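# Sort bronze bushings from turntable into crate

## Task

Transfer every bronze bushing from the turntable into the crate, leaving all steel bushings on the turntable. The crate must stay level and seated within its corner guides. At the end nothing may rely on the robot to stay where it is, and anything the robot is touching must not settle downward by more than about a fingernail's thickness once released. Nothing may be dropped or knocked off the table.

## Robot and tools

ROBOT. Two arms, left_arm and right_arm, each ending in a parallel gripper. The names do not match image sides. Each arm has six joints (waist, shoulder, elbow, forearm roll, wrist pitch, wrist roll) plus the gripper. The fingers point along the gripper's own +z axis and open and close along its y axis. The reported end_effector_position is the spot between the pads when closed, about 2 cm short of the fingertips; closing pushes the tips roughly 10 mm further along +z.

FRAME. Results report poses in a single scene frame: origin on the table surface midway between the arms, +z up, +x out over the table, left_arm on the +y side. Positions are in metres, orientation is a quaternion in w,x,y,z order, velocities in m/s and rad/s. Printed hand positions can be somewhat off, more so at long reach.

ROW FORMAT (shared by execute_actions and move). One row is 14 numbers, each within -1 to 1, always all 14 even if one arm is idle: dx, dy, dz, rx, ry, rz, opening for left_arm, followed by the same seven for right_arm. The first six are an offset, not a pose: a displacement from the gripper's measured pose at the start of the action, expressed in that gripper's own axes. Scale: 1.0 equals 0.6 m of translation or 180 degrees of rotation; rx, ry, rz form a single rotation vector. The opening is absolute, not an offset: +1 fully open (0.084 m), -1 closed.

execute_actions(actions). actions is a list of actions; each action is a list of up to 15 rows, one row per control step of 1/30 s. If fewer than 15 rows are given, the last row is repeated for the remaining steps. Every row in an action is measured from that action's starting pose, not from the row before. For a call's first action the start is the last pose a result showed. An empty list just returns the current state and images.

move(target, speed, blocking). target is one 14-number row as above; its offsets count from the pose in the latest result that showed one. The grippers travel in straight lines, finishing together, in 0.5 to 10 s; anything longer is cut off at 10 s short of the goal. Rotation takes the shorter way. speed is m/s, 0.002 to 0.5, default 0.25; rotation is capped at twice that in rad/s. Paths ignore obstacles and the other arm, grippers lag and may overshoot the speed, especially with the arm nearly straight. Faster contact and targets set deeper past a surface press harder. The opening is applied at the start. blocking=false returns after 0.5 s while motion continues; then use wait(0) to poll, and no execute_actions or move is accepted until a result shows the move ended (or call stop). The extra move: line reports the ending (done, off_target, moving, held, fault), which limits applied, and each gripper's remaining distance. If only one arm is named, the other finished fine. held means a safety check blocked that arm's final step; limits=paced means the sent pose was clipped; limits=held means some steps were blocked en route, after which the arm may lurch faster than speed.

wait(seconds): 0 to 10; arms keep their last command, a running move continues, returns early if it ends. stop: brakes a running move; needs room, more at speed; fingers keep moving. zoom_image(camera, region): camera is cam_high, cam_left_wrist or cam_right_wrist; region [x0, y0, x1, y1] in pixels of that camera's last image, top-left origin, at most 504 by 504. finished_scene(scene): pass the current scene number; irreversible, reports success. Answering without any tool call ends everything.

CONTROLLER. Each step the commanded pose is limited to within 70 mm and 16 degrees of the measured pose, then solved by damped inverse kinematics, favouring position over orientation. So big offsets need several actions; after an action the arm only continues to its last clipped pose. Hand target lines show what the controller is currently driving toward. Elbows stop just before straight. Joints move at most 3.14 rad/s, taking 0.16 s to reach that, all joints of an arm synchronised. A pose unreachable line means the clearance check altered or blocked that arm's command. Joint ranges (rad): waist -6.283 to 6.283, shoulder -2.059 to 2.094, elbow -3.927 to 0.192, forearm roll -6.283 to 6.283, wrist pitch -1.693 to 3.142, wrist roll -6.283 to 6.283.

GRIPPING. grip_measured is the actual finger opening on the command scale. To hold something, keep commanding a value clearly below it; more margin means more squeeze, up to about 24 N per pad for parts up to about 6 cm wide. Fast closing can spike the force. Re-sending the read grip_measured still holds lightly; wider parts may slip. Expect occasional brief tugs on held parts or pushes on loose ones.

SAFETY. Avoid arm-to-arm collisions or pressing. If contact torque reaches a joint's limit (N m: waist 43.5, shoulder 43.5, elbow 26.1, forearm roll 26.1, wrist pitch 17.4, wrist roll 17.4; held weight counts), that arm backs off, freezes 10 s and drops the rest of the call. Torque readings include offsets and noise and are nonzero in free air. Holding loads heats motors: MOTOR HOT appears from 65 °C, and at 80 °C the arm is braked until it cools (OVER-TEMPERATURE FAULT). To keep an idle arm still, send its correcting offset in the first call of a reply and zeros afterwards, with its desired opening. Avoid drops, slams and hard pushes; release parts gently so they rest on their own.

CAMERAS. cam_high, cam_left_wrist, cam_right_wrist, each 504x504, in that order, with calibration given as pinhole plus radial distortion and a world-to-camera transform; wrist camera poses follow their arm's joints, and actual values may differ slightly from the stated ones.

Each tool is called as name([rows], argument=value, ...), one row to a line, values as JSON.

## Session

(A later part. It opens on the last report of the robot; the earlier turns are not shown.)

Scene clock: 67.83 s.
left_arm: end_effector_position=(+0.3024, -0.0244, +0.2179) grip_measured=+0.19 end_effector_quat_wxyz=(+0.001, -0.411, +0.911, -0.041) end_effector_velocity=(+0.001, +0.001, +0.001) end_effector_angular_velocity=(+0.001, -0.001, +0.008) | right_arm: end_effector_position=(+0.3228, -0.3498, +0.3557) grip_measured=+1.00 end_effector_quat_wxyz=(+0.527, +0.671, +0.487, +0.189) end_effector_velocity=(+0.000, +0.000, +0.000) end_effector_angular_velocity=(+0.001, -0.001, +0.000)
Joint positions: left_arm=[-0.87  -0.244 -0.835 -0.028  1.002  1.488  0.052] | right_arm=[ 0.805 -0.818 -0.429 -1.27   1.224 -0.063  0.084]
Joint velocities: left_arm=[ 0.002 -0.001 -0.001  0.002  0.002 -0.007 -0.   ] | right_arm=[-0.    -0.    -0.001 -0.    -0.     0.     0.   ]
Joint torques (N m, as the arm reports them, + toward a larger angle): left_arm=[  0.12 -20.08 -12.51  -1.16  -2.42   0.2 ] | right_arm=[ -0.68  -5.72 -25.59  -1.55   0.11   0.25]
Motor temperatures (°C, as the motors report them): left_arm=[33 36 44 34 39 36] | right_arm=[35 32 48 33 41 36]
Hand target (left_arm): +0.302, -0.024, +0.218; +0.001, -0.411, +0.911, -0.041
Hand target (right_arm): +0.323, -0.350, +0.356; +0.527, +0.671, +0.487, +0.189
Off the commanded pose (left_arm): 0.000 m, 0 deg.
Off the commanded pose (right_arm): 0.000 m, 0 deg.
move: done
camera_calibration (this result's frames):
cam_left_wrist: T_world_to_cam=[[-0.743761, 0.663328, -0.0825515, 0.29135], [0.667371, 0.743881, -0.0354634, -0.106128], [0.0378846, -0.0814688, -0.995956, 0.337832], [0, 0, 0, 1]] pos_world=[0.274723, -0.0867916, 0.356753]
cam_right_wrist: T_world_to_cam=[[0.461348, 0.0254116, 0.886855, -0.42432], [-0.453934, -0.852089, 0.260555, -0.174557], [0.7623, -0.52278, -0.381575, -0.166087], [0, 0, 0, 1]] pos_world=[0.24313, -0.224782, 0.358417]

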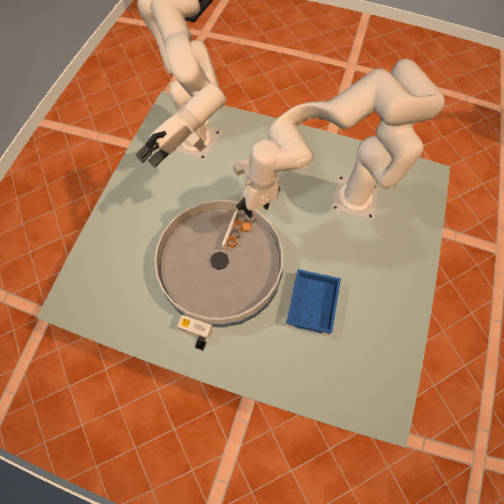

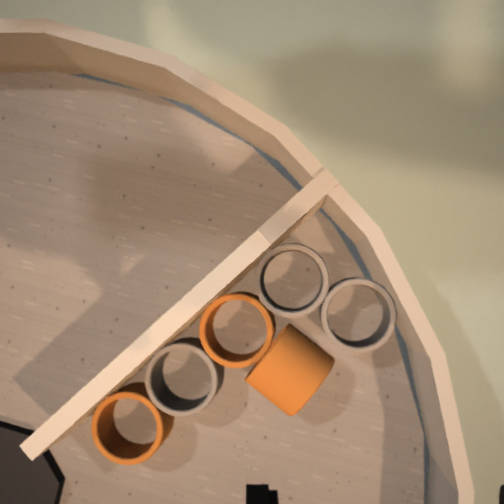

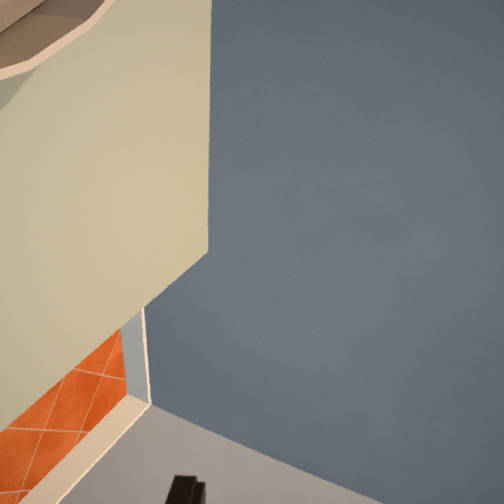

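move(target=[0.02,-0.005,0.18,0,0,-0.25,0.2,0,0,0,0,0,0,1])

move(target=[0,0,0.065,0,0,0,0.2,0,0,0,0,0,0,1], speed=0.04)

move(target=[0,0,0,0,0,0,-1,0,0,0,0,0,0,1])

Scene clock: 79.87 s.
left_arm: end_effector_position=(+0.3006, -0.0437, +0.1113) grip_measured=+0.19 end_effector_quat_wxyz=(+0.015, +0.728, -0.684, +0.038) end_effector_velocity=(-0.001, +0.001, -0.002) end_effector_angular_velocity=(+0.003, +0.000, +0.006) | right_arm: end_effector_position=(+0.3228, -0.3498, +0.3557) grip_measured=+1.00 end_effector_quat_wxyz=(+0.527, +0.671, +0.487, +0.189) end_effector_velocity=(+0.000, +0.000, +0.001) end_effector_angular_velocity=(+0.001, -0.002, +0.002)
Joint positions: left_arm=[-0.907 -0.033 -0.719 -0.034  0.673  0.678  0.052] | right_arm=[ 0.805 -0.818 -0.429 -1.27   1.224 -0.063  0.084]
Joint velocities: left_arm=[-0.001  0.003  0.003  0.003 -0.003 -0.01  -0.   ] | right_arm=[-0.    -0.001  0.    -0.001 -0.002  0.     0.   ]
Joint torques (N m, as the arm reports them, + toward a larger angle): left_arm=[ -0.01 -23.06 -11.18  -1.2   -2.5    0.26] | right_arm=[ -0.82  -6.01 -25.11  -1.57   0.13   0.22]
Motor temperatures (°C, as the motors report them): left_arm=[33 36 45 34 39 36] | right_arm=[35 32 48 33 41 36]
Hand target (left_arm): +0.301, -0.044, +0.111; +0.015, +0.728, -0.684, +0.038
Hand target (right_arm): +0.323, -0.350, +0.356; +0.527, +0.671, +0.487, +0.189
Off the commanded pose (left_arm): 0.001 m, 0 deg.
Off the commanded pose (right_arm): 0.000 m, 0 deg.
move: done
camera_calibration (this result's frames):
cam_left_wrist: T_world_to_cam=[[-0.99765, -0.0564328, -0.0388456, 0.334061], [-0.0531629, 0.995328, -0.0806026, 0.138216], [0.0432127, -0.078348, -0.995989, 0.228636], [0, 0, 0, 1]] pos_world=[0.330744, -0.100805, 0.251836]
cam_right_wrist: T_world_to_cam=[[0.461348, 0.0254115, 0.886855, -0.42432], [-0.453934, -0.852089, 0.260555, -0.174557], [0.7623, -0.52278, -0.381575, -0.166087], [0, 0, 0, 1]] pos_world=[0.24313, -0.224782, 0.358417]

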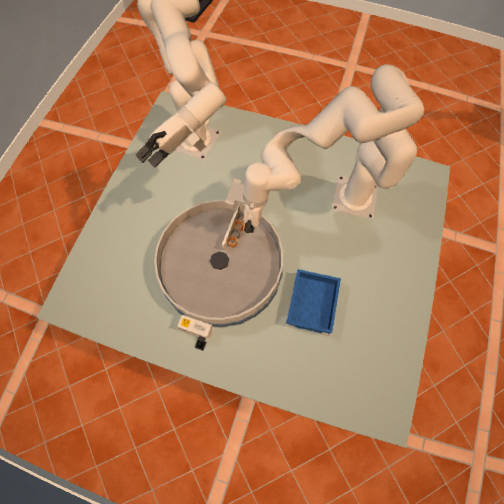

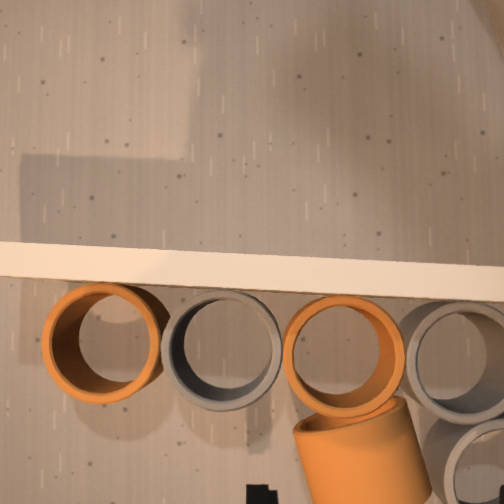

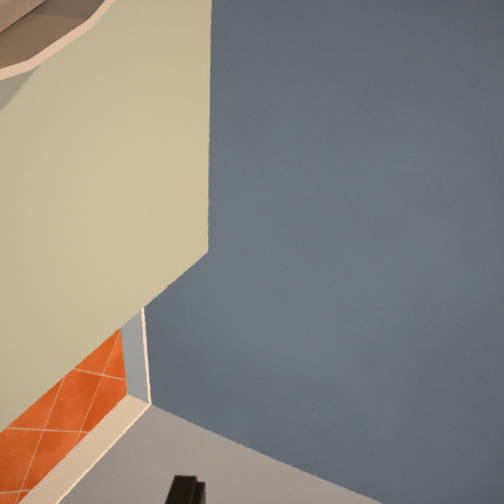

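Scene clock: 81.17 s.
left_arm: end_effector_position=(+0.3146, -0.0619, +0.0972) grip_measured=+0.20 end_effector_quat_wxyz=(+0.018, +0.727, -0.684, +0.068) end_effector_velocity=(+0.003, -0.001, +0.001) end_effector_angular_velocity=(+0.000, -0.002, +0.000) | right_arm: end_effector_position=(+0.3228, -0.3498, +0.3557) grip_measured=+1.00 end_effector_quat_wxyz=(+0.527, +0.671, +0.487, +0.189) end_effector_velocity=(-0.000, -0.000, +0.000) end_effector_angular_velocity=(+0.002, -0.000, -0.001)
Joint positions: left_arm=[-0.911  0.038 -0.733 -0.041  0.556  0.682  0.053] | right_arm=[ 0.805 -0.818 -0.429 -1.27   1.224 -0.063  0.084]
Joint velocities: left_arm=[ 0.003  0.006 -0.009  0.003  0.002  0.001 -0.   ] | right_arm=[-0.    -0.001 -0.001  0.002 -0.     0.     0.   ]
Joint torques (N m, as the arm reports them, + toward a larger angle): left_arm=[-0.73 16.    7.7  -0.58  2.74  0.05] | right_arm=[ -0.73  -5.91 -25.3   -1.44   0.16   0.26]
Motor temperatures (°C, as the motors report them): left_arm=[33 36 45 34 39 36] | right_arm=[35 32 48 33 41 36]
Hand target (left_arm): +0.302, -0.046, +0.074; +0.015, +0.728, -0.684, +0.038
Hand target (right_arm): +0.323, -0.350, +0.356; +0.527, +0.671, +0.487, +0.189
Off the commanded pose (left_arm): 0.032 m, 3 deg.
Off the commanded pose (right_arm): 0.000 m, 0 deg.
move: off_target (left_arm)
camera_calibration (this result's frames):
cam_left_wrist: T_world_to_cam=[[-0.995491, -0.0586736, -0.074534, 0.34905], [-0.0488312, 0.99062, -0.127622, 0.158871], [0.081323, -0.123407, -0.989018, 0.197183], [0, 0, 0, 1]] pos_world=[0.339199, -0.112567, 0.241309]
cam_right_wrist: T_world_to_cam=[[0.461349, 0.0254116, 0.886855, -0.42432], [-0.453934, -0.852089, 0.260555, -0.174557], [0.7623, -0.52278, -0.381575, -0.166087], [0, 0, 0, 1]] pos_world=[0.24313, -0.224782, 0.358417]

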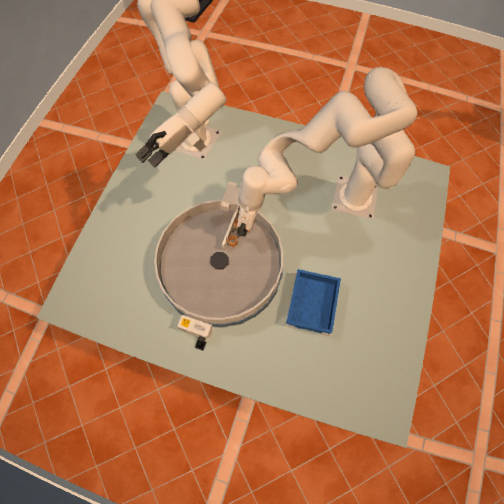

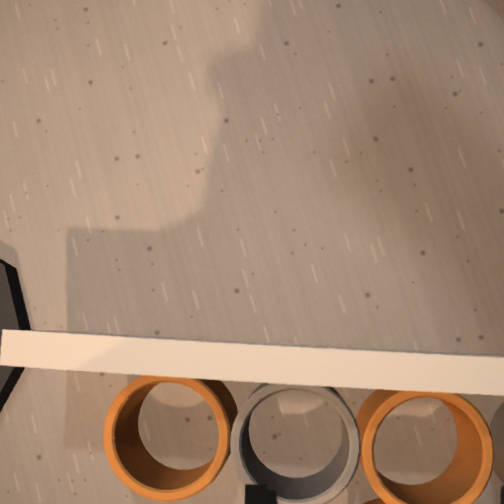

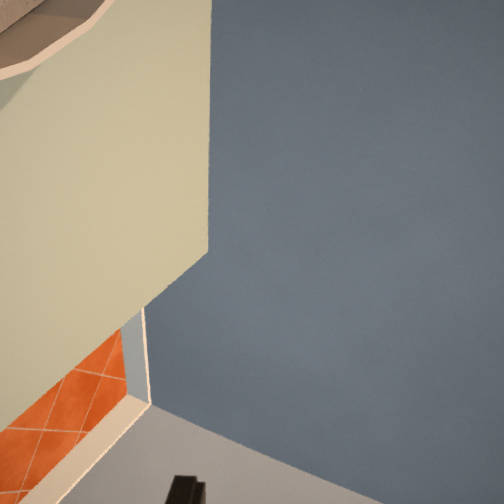

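Scene clock: 81.67 s.
left_arm: end_effector_position=(+0.3154, -0.0626, +0.0987) grip_measured=-0.35 end_effector_quat_wxyz=(+0.018, +0.726, -0.683, +0.069) end_effector_velocity=(+0.002, -0.000, -0.000) end_effector_angular_velocity=(-0.001, -0.001, +0.003) | right_arm: end_effector_position=(+0.3228, -0.3498, +0.3557) grip_measured=+1.00 end_effector_quat_wxyz=(+0.527, +0.671, +0.487, +0.189) end_effector_velocity=(-0.000, -0.000, +0.000) end_effector_angular_velocity=(+0.000, -0.001, -0.001)
Joint positions: left_arm=[-0.911  0.037 -0.735 -0.04   0.557  0.682  0.029] | right_arm=[ 0.805 -0.818 -0.429 -1.27   1.224 -0.063  0.084]
Joint velocities: left_arm=[ 0.002  0.003 -0.002 -0.    -0.002  0.     0.   ] | right_arm=[ 0.    -0.    -0.     0.     0.002  0.     0.   ]
Joint torques (N m, as the arm reports them, + toward a larger angle): left_arm=[-0.05 -4.64 -1.8  -1.33  0.49  0.07] | right_arm=[ -0.83  -6.06 -25.3   -1.67   0.13   0.33]
Motor temperatures (°C, as the motors report them): left_arm=[33 36 45 34 39 36] | right_arm=[35 32 48 33 41 36]
Hand target (left_arm): +0.315, -0.062, +0.097; +0.018, +0.727, -0.684, +0.068
Hand target (right_arm): +0.323, -0.350, +0.356; +0.527, +0.671, +0.487, +0.189
Off the commanded pose (left_arm): 0.002 m, 0 deg.
Off the commanded pose (right_arm): 0.000 m, 0 deg.
move: done
camera_calibration (this result's frames):
cam_left_wrist: T_world_to_cam=[[-0.995328, -0.058824, -0.0765665, 0.350071], [-0.0485292, 0.990327, -0.129986, 0.159979], [0.0834723, -0.125663, -0.988555, 0.197569], [0, 0, 0, 1]] pos_world=[0.339708, -0.113012, 0.242907]
cam_right_wrist: T_world_to_cam=[[0.461349, 0.0254117, 0.886855, -0.42432], [-0.453934, -0.852089, 0.260555, -0.174557], [0.7623, -0.52278, -0.381575, -0.166087], [0, 0, 0, 1]] pos_world=[0.24313, -0.224782, 0.358417]

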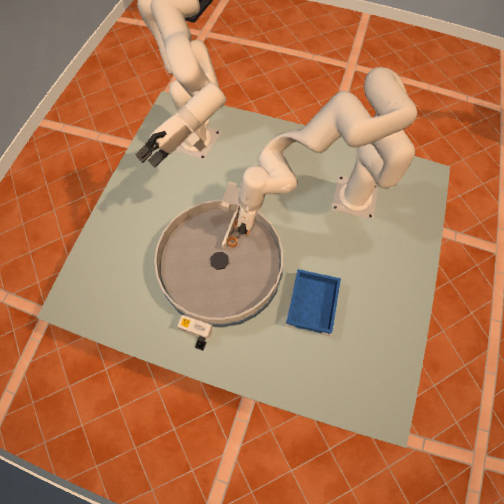

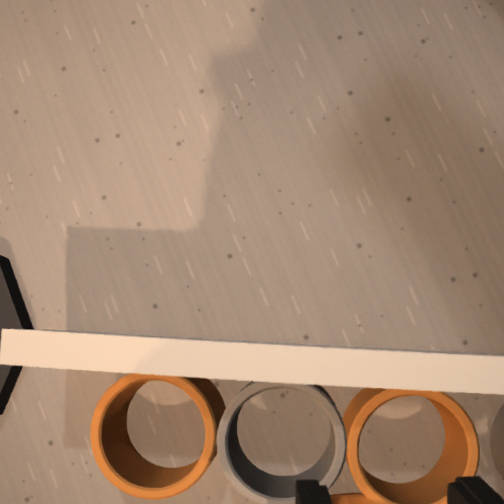

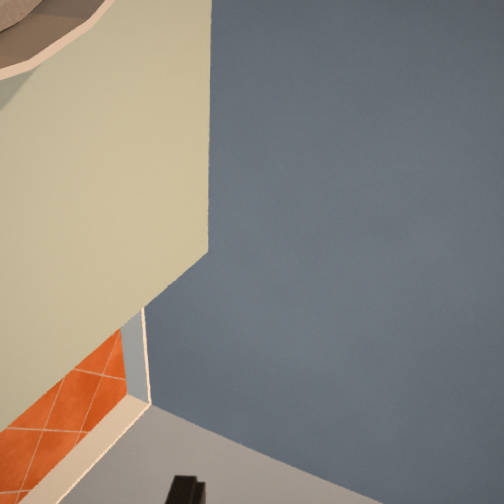

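move(target=[0,0,-0.2,0,0,0,-1,0,0,0,0,0,0,1])

move(target=[-0.52,-0.3,0,0,0,0,-1,0,0,0,0,0,0,1])

Scene clock: 90.47 s.
left_arm: end_effector_position=(+0.3061, -0.0475, +0.2165) grip_measured=-1.00 end_effector_quat_wxyz=(+0.018, +0.727, -0.683, +0.069) end_effector_velocity=(+0.001, -0.000, +0.005) end_effector_angular_velocity=(-0.006, -0.004, +0.002) | right_arm: end_effector_position=(+0.3228, -0.3498, +0.3557) grip_measured=+1.00 end_effector_quat_wxyz=(+0.527, +0.671, +0.487, +0.189) end_effector_velocity=(+0.000, +0.000, -0.000) end_effector_angular_velocity=(-0.002, +0.002, +0.001)
Joint positions: left_arm=[-0.901 -0.22  -0.835 -0.028  0.915  0.674  0.   ] | right_arm=[ 0.805 -0.818 -0.429 -1.27   1.224 -0.063  0.084]
Joint velocities: left_arm=[ 0.002 -0.007 -0.007 -0.001  0.006  0.     0.   ] | right_arm=[-0.     0.001  0.001 -0.    -0.001 -0.002  0.   ]
Joint torques (N m, as the arm reports them, + toward a larger angle): left_arm=[  0.33 -21.73 -12.12  -1.11  -2.47   0.21] | right_arm=[ -0.47  -6.1  -25.24  -1.55   0.07   0.4 ]
Motor temperatures (°C, as the motors report them): left_arm=[33 35 42 34 39 36] | right_arm=[35 32 49 33 41 36]
Hand target (left_arm): +0.306, -0.048, +0.217; +0.018, +0.727, -0.683, +0.069
Hand target (right_arm): +0.323, -0.350, +0.356; +0.527, +0.671, +0.487, +0.189
Off the commanded pose (left_arm): 0.001 m, 0 deg.
Off the commanded pose (right_arm): 0.000 m, 0 deg.
move: done
camera_calibration (this result's frames):
cam_left_wrist: T_world_to_cam=[[-0.99536, -0.0591355, -0.0759083, 0.35057], [-0.0490495, 0.9905, -0.128468, 0.159734], [0.0827842, -0.124149, -0.988804, 0.317046], [0, 0, 0, 1]] pos_world=[0.330532, -0.0981244, 0.360628]
cam_right_wrist: T_world_to_cam=[[0.461348, 0.0254116, 0.886855, -0.42432], [-0.453934, -0.852089, 0.260555, -0.174557], [0.7623, -0.52278, -0.381575, -0.166087], [0, 0, 0, 1]] pos_world=[0.24313, -0.224782, 0.358417]

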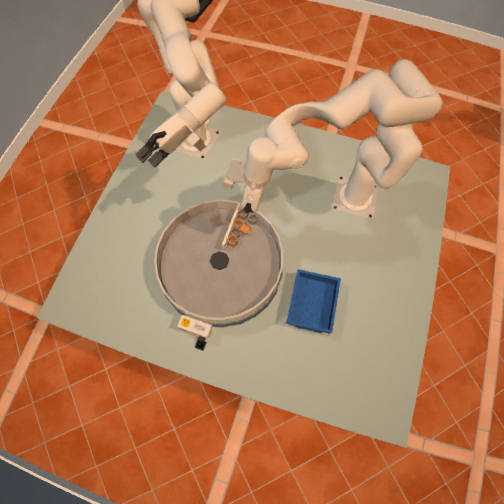

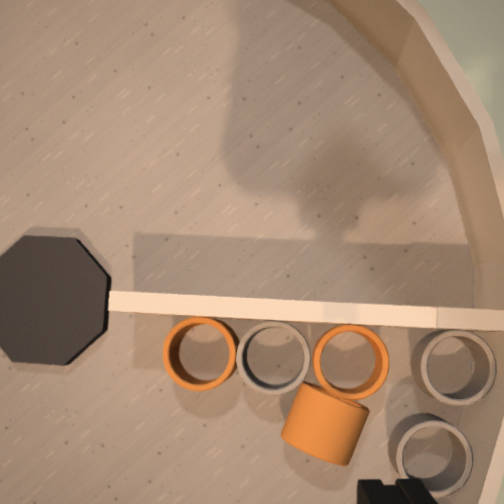

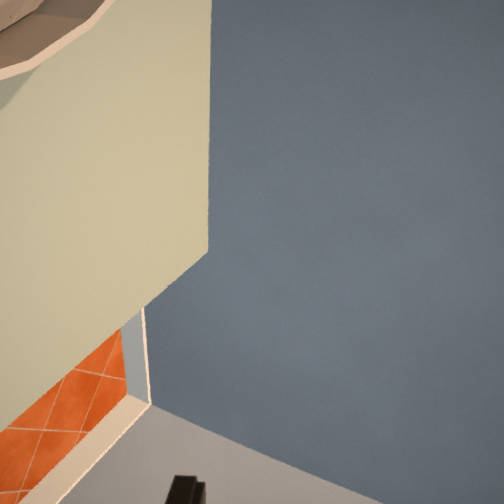

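Scene clock: 92.47 s.
left_arm: end_effector_position=(+0.4674, +0.2724, +0.1898) grip_measured=-1.00 end_effector_quat_wxyz=(+0.018, +0.726, -0.684, +0.068) end_effector_velocity=(+0.000, +0.002, -0.001) end_effector_angular_velocity=(-0.001, +0.003, +0.000) | right_arm: end_effector_position=(+0.3228, -0.3498, +0.3557) grip_measured=+1.00 end_effector_quat_wxyz=(+0.527, +0.671, +0.487, +0.189) end_effector_velocity=(-0.000, -0.000, -0.000) end_effector_angular_velocity=(-0.002, +0.001, -0.001)
Joint positions: left_arm=[-0.023 -0.108 -0.887 -0.151  0.929  1.624  0.   ] | right_arm=[ 0.805 -0.818 -0.429 -1.27   1.224 -0.063  0.084]
Joint velocities: left_arm=[ 0.004  0.005 -0.003 -0.001  0.001  0.004  0.   ] | right_arm=[-0.     0.     0.001 -0.     0.001 -0.     0.   ]
Joint torques (N m, as the arm reports them, + toward a larger angle): left_arm=[ -0.62 -23.45 -12.33  -1.2   -2.12   0.05] | right_arm=[ -0.31  -5.78 -25.35  -1.66   0.22   0.35]
Motor temperatures (°C, as the motors report them): left_arm=[33 35 42 34 39 36] | right_arm=[35 32 49 33 41 36]
Hand target (left_arm): +0.467, +0.273, +0.190; +0.018, +0.727, -0.683, +0.068
Hand target (right_arm): +0.323, -0.350, +0.356; +0.527, +0.671, +0.487, +0.189
Off the commanded pose (left_arm): 0.001 m, 0 deg.
Off the commanded pose (right_arm): 0.000 m, 0 deg.
move: done
camera_calibration (this result's frames):
cam_left_wrist: T_world_to_cam=[[-0.995451, -0.0582816, -0.0753632, 0.527709], [-0.0483419, 0.99065, -0.127578, -0.15326], [0.082094, -0.123354, -0.988961, 0.317215], [0, 0, 0, 1]] pos_world=[0.491859, 0.221712, 0.333931]
cam_right_wrist: T_world_to_cam=[[0.461348, 0.0254116, 0.886855, -0.42432], [-0.453934, -0.852089, 0.260555, -0.174557], [0.7623, -0.52278, -0.381575, -0.166087], [0, 0, 0, 1]] pos_world=[0.24313, -0.224782, 0.358417]

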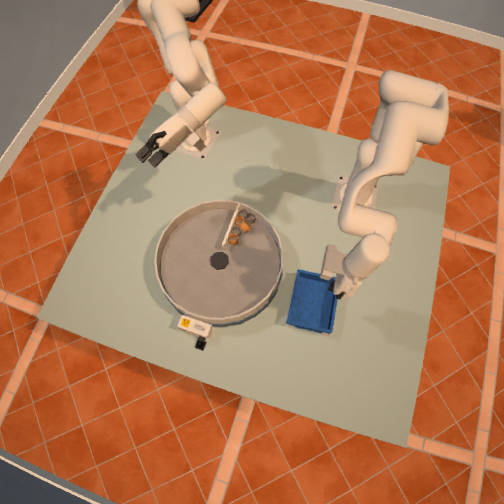

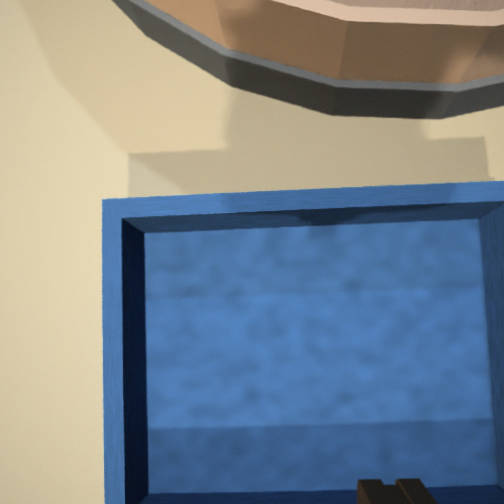

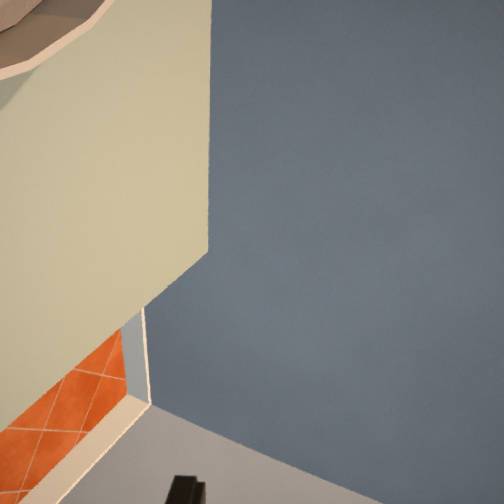

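move(target=[0.52,0.3,0,0,0,0,0.2,0,0,0,0,0,0,1])

Scene clock: 99.53 s.
left_arm: end_effector_position=(+0.3060, -0.0475, +0.2165) grip_measured=+0.19 end_effector_quat_wxyz=(+0.018, +0.727, -0.683, +0.069) end_effector_velocity=(-0.001, -0.003, +0.000) end_effector_angular_velocity=(+0.001, -0.001, -0.002) | right_arm: end_effector_position=(+0.3228, -0.3498, +0.3557) grip_measured=+1.00 end_effector_quat_wxyz=(+0.527, +0.671, +0.487, +0.189) end_effector_velocity=(+0.000, -0.000, +0.001) end_effector_angular_velocity=(-0.001, -0.001, -0.001)
Joint positions: left_arm=[-0.901 -0.22  -0.835 -0.028  0.915  0.674  0.052] | right_arm=[ 0.805 -0.818 -0.429 -1.27   1.224 -0.063  0.084]
Joint velocities: left_arm=[-0.007  0.004 -0.005  0.003  0.002 -0.007 -0.   ] | right_arm=[ 0.    -0.    -0.001 -0.001  0.001 -0.001  0.   ]
Joint torques (N m, as the arm reports them, + toward a larger angle): left_arm=[ -0.45 -20.91 -12.38  -1.25  -2.55   0.34] | right_arm=[ -0.51  -5.89 -25.31  -1.66   0.15   0.28]
Motor temperatures (°C, as the motors report them): left_arm=[33 36 44 34 39 36] | right_arm=[35 32 49 33 41 36]
Hand target (left_arm): +0.306, -0.048, +0.217; +0.018, +0.726, -0.684, +0.069
Hand target (right_arm): +0.323, -0.350, +0.356; +0.527, +0.671, +0.487, +0.189
Off the commanded pose (left_arm): 0.001 m, 0 deg.
Off the commanded pose (right_arm): 0.000 m, 0 deg.
move: done
camera_calibration (this result's frames):
cam_left_wrist: T_world_to_cam=[[-0.995342, -0.0591535, -0.0761286, 0.350497], [-0.0490333, 0.99049, -0.128547, 0.159677], [0.0830087, -0.124215, -0.988777, 0.317033], [0, 0, 0, 1]] pos_world=[0.330377, -0.0980448, 0.360683]
cam_right_wrist: T_world_to_cam=[[0.461349, 0.0254116, 0.886855, -0.42432], [-0.453934, -0.852089, 0.260555, -0.174557], [0.7623, -0.52278, -0.381575, -0.166087], [0, 0, 0, 1]] pos_world=[0.24313, -0.224782, 0.358417]

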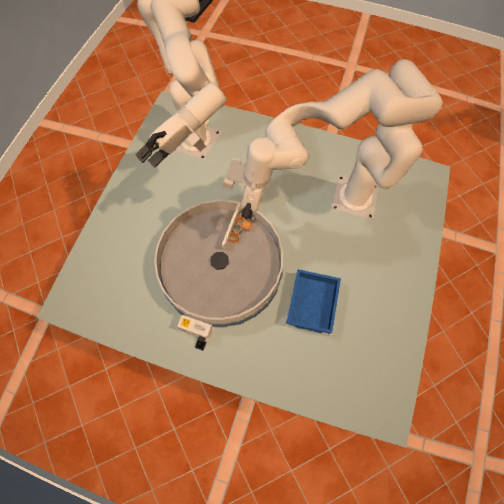

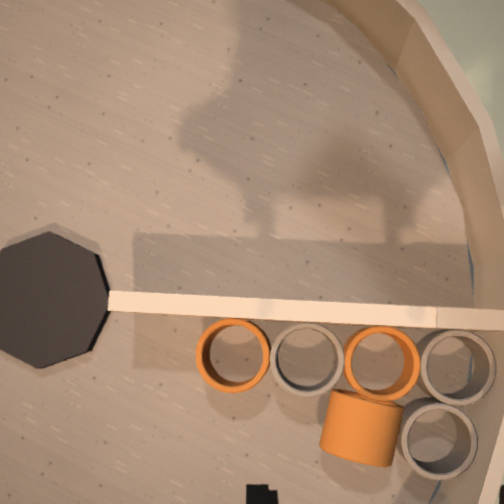

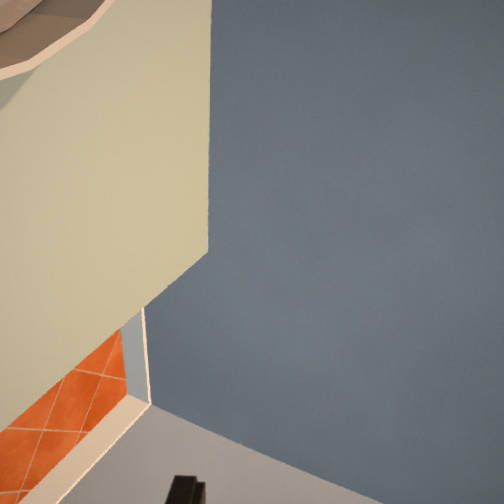

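move(target=[0.05,-0.093,0.183,-0.023,-0.039,0,-0.25,0,0,0,0,0,0,1])

move(target=[0,0,0.03,0,0,0,-0.25,0,0,0,0,0,0,1], speed=0.04)

move(target=[0,0,0,0,0,0,-1,0,0,0,0,0,0,1])

move(target=[0,0,-0.2,0,0,0,-1,0,0,0,0,0,0,1], speed=0.1)

Scene clock: 111.77 s.
left_arm: end_effector_position=(+0.3713, -0.0864, +0.1159) grip_measured=-0.27 end_effector_quat_wxyz=(+0.002, +0.728, -0.685, -0.001) end_effector_velocity=(+0.001, -0.001, -0.002) end_effector_angular_velocity=(+0.005, +0.004, +0.001) | right_arm: end_effector_position=(+0.3228, -0.3498, +0.3557) grip_measured=+1.00 end_effector_quat_wxyz=(+0.527, +0.671, +0.487, +0.189) end_effector_velocity=(+0.000, +0.000, +0.001) end_effector_angular_velocity=(+0.000, -0.001, +0.001)
Joint positions: left_arm=[-0.862  0.25  -1.118 -0.005  0.87   0.701  0.033] | right_arm=[ 0.805 -0.818 -0.429 -1.27   1.224 -0.063  0.084]
Joint velocities: left_arm=[ 0.001  0.012 -0.01   0.     0.005 -0.     0.   ] | right_arm=[ 0.    -0.001 -0.    -0.001 -0.001 -0.001  0.   ]
Joint torques (N m, as the arm reports them, + toward a larger angle): left_arm=[ -1.39 -32.06 -12.55  -1.51  -3.45  -0.03] | right_arm=[ -0.7   -6.03 -25.46  -1.6   -0.04   0.12]
Motor temperatures (°C, as the motors report them): left_arm=[33 36 45 34 39 36] | right_arm=[35 32 49 33 41 36]
Hand target (left_arm): +0.371, -0.087, +0.116; +0.002, +0.728, -0.685, -0.001
Hand target (right_arm): +0.323, -0.350, +0.356; +0.527, +0.671, +0.487, +0.189
Off the commanded pose (left_arm): 0.001 m, 0 deg.
Off the commanded pose (right_arm): 0.000 m, 0 deg.
move: done
camera_calibration (this result's frames):
cam_left_wrist: T_world_to_cam=[[-0.998547, -0.0537794, -0.00330651, 0.398792], [-0.0537573, 0.998533, -0.00644962, 0.176755], [0.00364852, -0.0062625, -0.999974, 0.248193], [0, 0, 0, 1]] pos_world=[0.406809, -0.153494, 0.250645]
cam_right_wrist: T_world_to_cam=[[0.461348, 0.0254117, 0.886855, -0.42432], [-0.453934, -0.852089, 0.260555, -0.174557], [0.7623, -0.52278, -0.381575, -0.166087], [0, 0, 0, 1]] pos_world=[0.24313, -0.224782, 0.358417]

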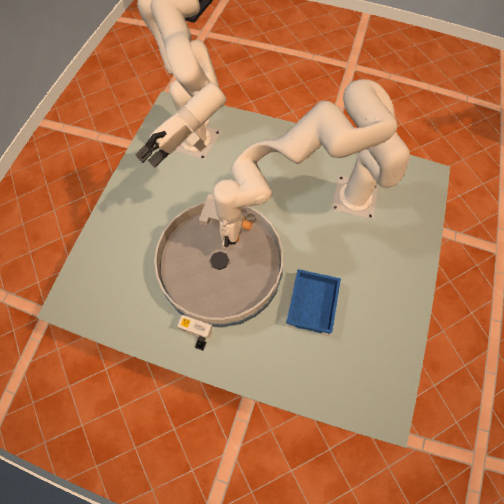

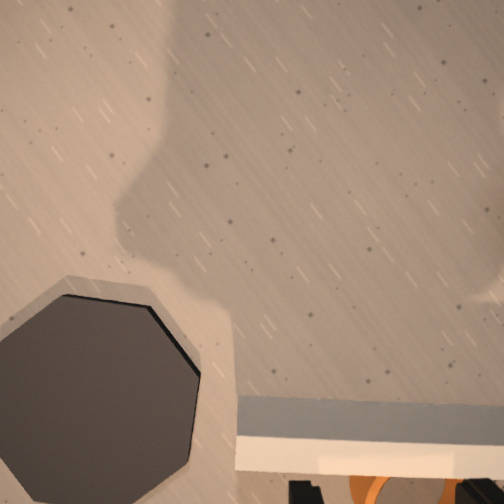

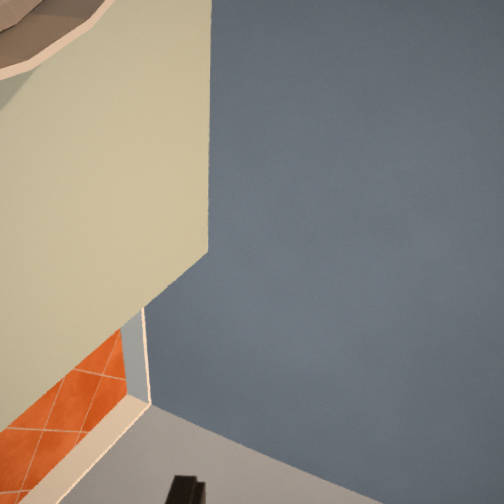

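Scene clock: 112.50 s.
left_arm: end_effector_position=(+0.3721, -0.0864, +0.1006) grip_measured=-0.26 end_effector_quat_wxyz=(+0.002, +0.728, -0.685, +0.001) end_effector_velocity=(+0.002, +0.000, -0.002) end_effector_angular_velocity=(-0.004, -0.004, +0.003) | right_arm: end_effector_position=(+0.3228, -0.3498, +0.3557) grip_measured=+1.00 end_effector_quat_wxyz=(+0.527, +0.671, +0.487, +0.189) end_effector_velocity=(+0.000, +0.000, +0.000) end_effector_angular_velocity=(-0.001, +0.000, +0.000)
Joint positions: left_arm=[-0.861  0.275 -1.104 -0.005  0.827  0.702  0.033] | right_arm=[ 0.805 -0.818 -0.429 -1.27   1.224 -0.063  0.084]
Joint velocities: left_arm=[ 0.003  0.005  0.001  0.001 -0.013 -0.     0.   ] | right_arm=[ 0.     0.    -0.     0.     0.    -0.001  0.   ]
Joint torques (N m, as the arm reports them, + toward a larger angle): left_arm=[ -4.06 -18.64 -11.19  -2.36  -6.62  -0.41] | right_arm=[ -0.71  -6.19 -25.37  -1.61   0.19   0.12]
Motor temperatures (°C, as the motors report them): left_arm=[33 36 45 34 39 36] | right_arm=[35 32 49 33 41 36]
Hand target (left_arm): +0.371, -0.086, +0.098; +0.002, +0.728, -0.685, -0.001
Hand target (right_arm): +0.323, -0.350, +0.356; +0.527, +0.671, +0.487, +0.189
Off the commanded pose (left_arm): 0.003 m, 0 deg.
Off the commanded pose (right_arm): 0.000 m, 0 deg.
move: done
camera_calibration (this result's frames):
cam_left_wrist: T_world_to_cam=[[-0.998525, -0.0540208, -0.00544711, 0.399734], [-0.0539744, 0.998508, -0.0083253, 0.177032], [0.00588872, -0.00801901, -0.999951, 0.231977], [0, 0, 0, 1]] pos_world=[0.407334, -0.153314, 0.235616]
cam_right_wrist: T_world_to_cam=[[0.461348, 0.0254114, 0.886855, -0.42432], [-0.453934, -0.852089, 0.260555, -0.174557], [0.7623, -0.52278, -0.381575, -0.166087], [0, 0, 0, 1]] pos_world=[0.24313, -0.224782, 0.358417]

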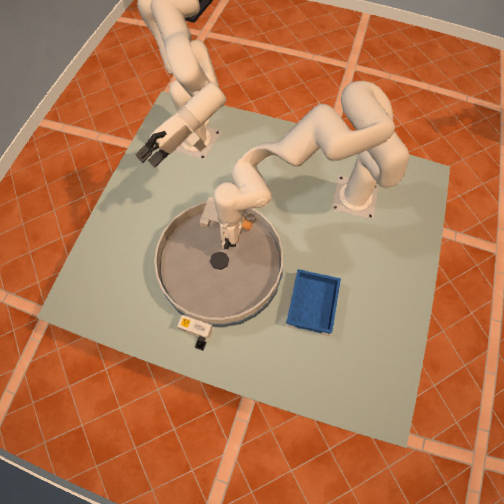

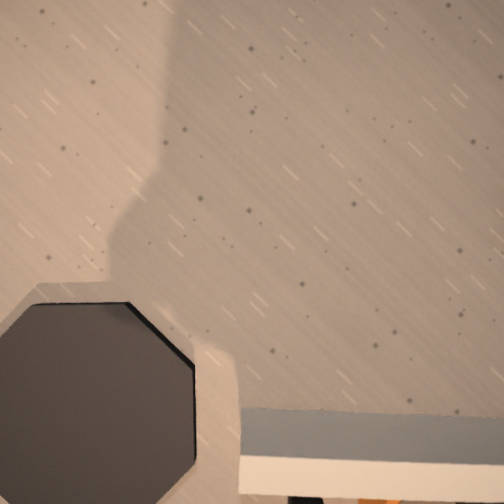

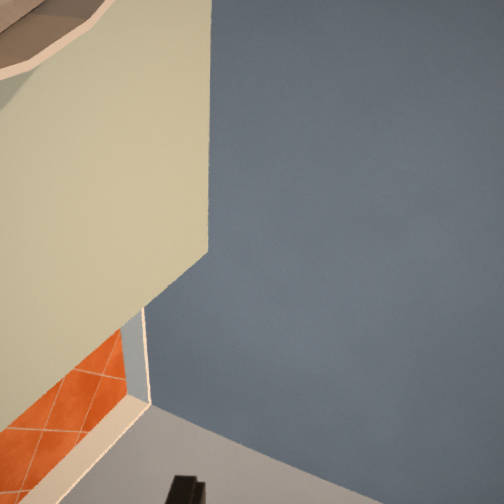

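Scene clock: 113.00 s.
left_arm: end_effector_position=(+0.3729, -0.0870, +0.1009) grip_measured=-1.00 end_effector_quat_wxyz=(+0.002, +0.729, -0.685, +0.002) end_effector_velocity=(-0.001, +0.000, +0.001) end_effector_angular_velocity=(+0.002, +0.003, -0.002) | right_arm: end_effector_position=(+0.3228, -0.3498, +0.3557) grip_measured=+1.00 end_effector_quat_wxyz=(+0.527, +0.671, +0.487, +0.189) end_effector_velocity=(-0.000, +0.000, -0.000) end_effector_angular_velocity=(-0.000, +0.001, +0.001)
Joint positions: left_arm=[-0.861  0.276 -1.105 -0.005  0.825  0.702  0.   ] | right_arm=[ 0.805 -0.818 -0.429 -1.27   1.224 -0.063  0.084]
Joint velocities: left_arm=[-0.001 -0.002  0.    -0.001  0.005  0.001  0.   ] | right_arm=[-0.    -0.     0.001  0.    -0.001 -0.001  0.   ]
Joint torques (N m, as the arm reports them, + toward a larger angle): left_arm=[ -3.41 -23.16  -9.01  -2.3   -2.81   0.23] | right_arm=[ -0.43  -5.89 -25.22  -1.58   0.12   0.36]
Motor temperatures (°C, as the motors report them): left_arm=[33 36 45 34 39 36] | right_arm=[35 32 49 33 41 36]
Hand target (left_arm): +0.372, -0.086, +0.101; +0.002, +0.728, -0.685, +0.001
Hand target (right_arm): +0.323, -0.350, +0.356; +0.527, +0.671, +0.487, +0.189
Off the commanded pose (left_arm): 0.001 m, 0 deg.
Off the commanded pose (right_arm): 0.000 m, 0 deg.
move: done
camera_calibration (this result's frames):
cam_left_wrist: T_world_to_cam=[[-0.998484, -0.0545687, -0.00714623, 0.400582], [-0.0544941, 0.998462, -0.0102376, 0.177999], [0.00769388, -0.00983264, -0.999922, 0.231393], [0, 0, 0, 1]] pos_world=[0.407895, -0.153591, 0.23606]
cam_right_wrist: T_world_to_cam=[[0.461349, 0.0254115, 0.886855, -0.42432], [-0.453934, -0.852089, 0.260555, -0.174557], [0.7623, -0.52278, -0.381575, -0.166087], [0, 0, 0, 1]] pos_world=[0.24313, -0.224782, 0.358417]

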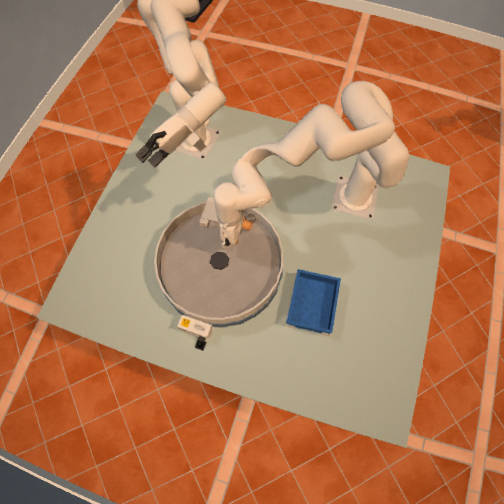

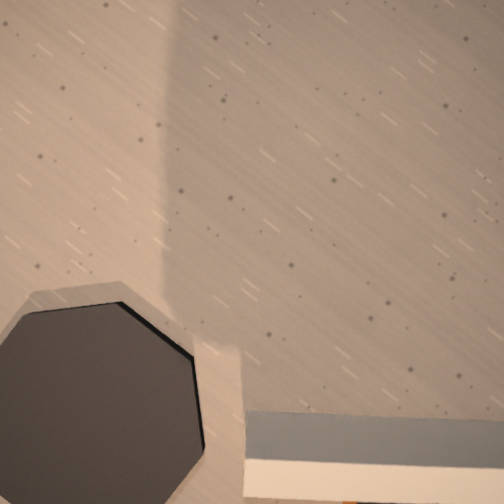

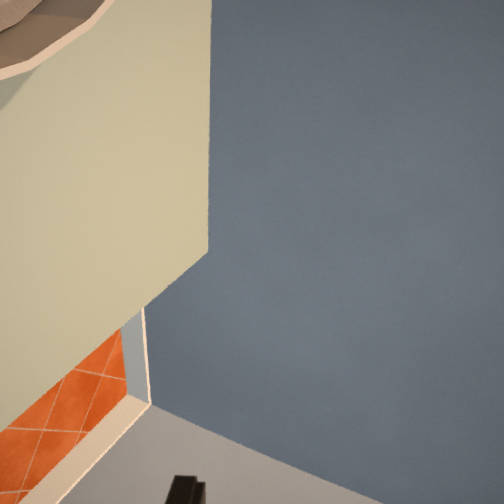

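Scene clock: 114.60 s.
left_arm: end_effector_position=(+0.3727, -0.0858, +0.2202) grip_measured=-1.00 end_effector_quat_wxyz=(+0.002, +0.729, -0.685, +0.001) end_effector_velocity=(-0.001, -0.001, +0.002) end_effector_angular_velocity=(+0.001, +0.002, -0.001) | right_arm: end_effector_position=(+0.3228, -0.3498, +0.3557) grip_measured=+1.00 end_effector_quat_wxyz=(+0.527, +0.671, +0.487, +0.189) end_effector_velocity=(-0.000, +0.000, -0.001) end_effector_angular_velocity=(+0.002, +0.001, -0.001)
Joint positions: left_arm=[-0.86   0.127 -1.272 -0.004  1.142  0.701  0.   ] | right_arm=[ 0.805 -0.818 -0.429 -1.27   1.224 -0.063  0.084]
Joint velocities: left_arm=[-0.002 -0.001 -0.004 -0.001  0.007 -0.001  0.   ] | right_arm=[ 0.    -0.     0.     0.002 -0.     0.001  0.   ]
Joint torques (N m, as the arm reports them, + toward a larger angle): left_arm=[  0.   -30.38 -12.59  -1.28  -2.5    0.07] | right_arm=[ -0.37  -5.84 -25.41  -1.57   0.12   0.26]
Motor temperatures (°C, as the motors report them): left_arm=[33 36 45 34 39 36] | right_arm=[35 32 49 33 41 36]
Hand target (left_arm): +0.373, -0.086, +0.221; +0.002, +0.729, -0.685, +0.002
Hand target (right_arm): +0.323, -0.350, +0.356; +0.527, +0.671, +0.487, +0.189
Off the commanded pose (left_arm): 0.001 m, 0 deg.
Off the commanded pose (right_arm): 0.000 m, 0 deg.
move: done
camera_calibration (this result's frames):
cam_left_wrist: T_world_to_cam=[[-0.998465, -0.0549861, -0.00664447, 0.401151], [-0.054924, 0.998448, -0.0091913, 0.17797], [0.00713955, -0.00881225, -0.999936, 0.350961], [0, 0, 0, 1]] pos_world=[0.407805, -0.152543, 0.355239]
cam_right_wrist: T_world_to_cam=[[0.461349, 0.0254116, 0.886855, -0.42432], [-0.453934, -0.852089, 0.260555, -0.174557], [0.7623, -0.52278, -0.381575, -0.166087], [0, 0, 0, 1]] pos_world=[0.24313, -0.224782, 0.358417]

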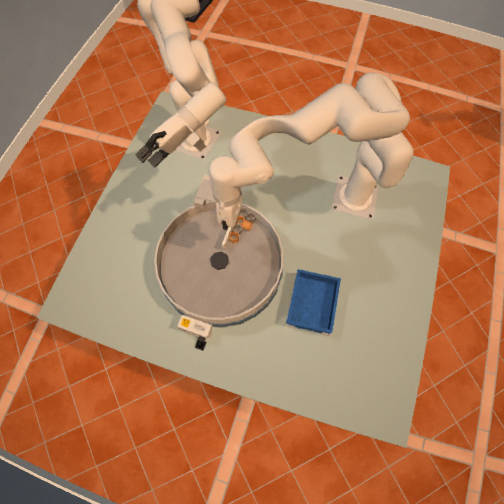

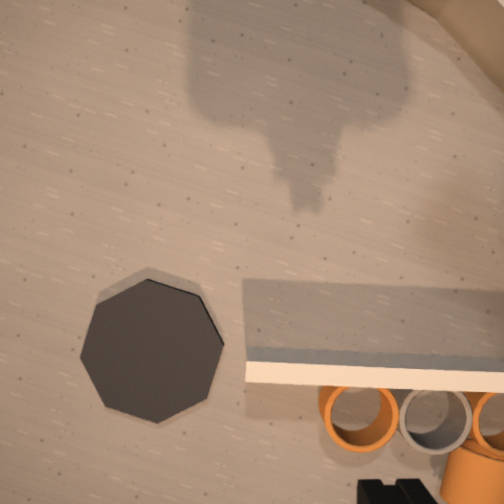

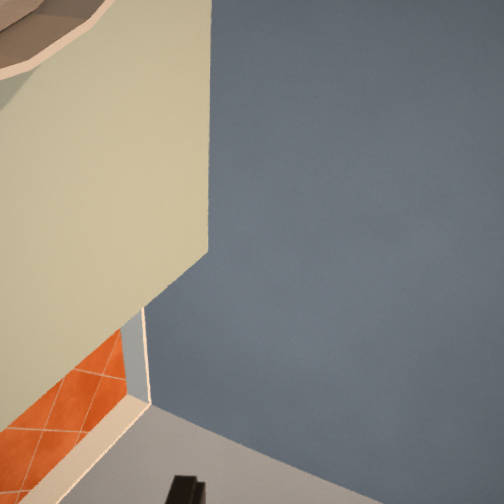

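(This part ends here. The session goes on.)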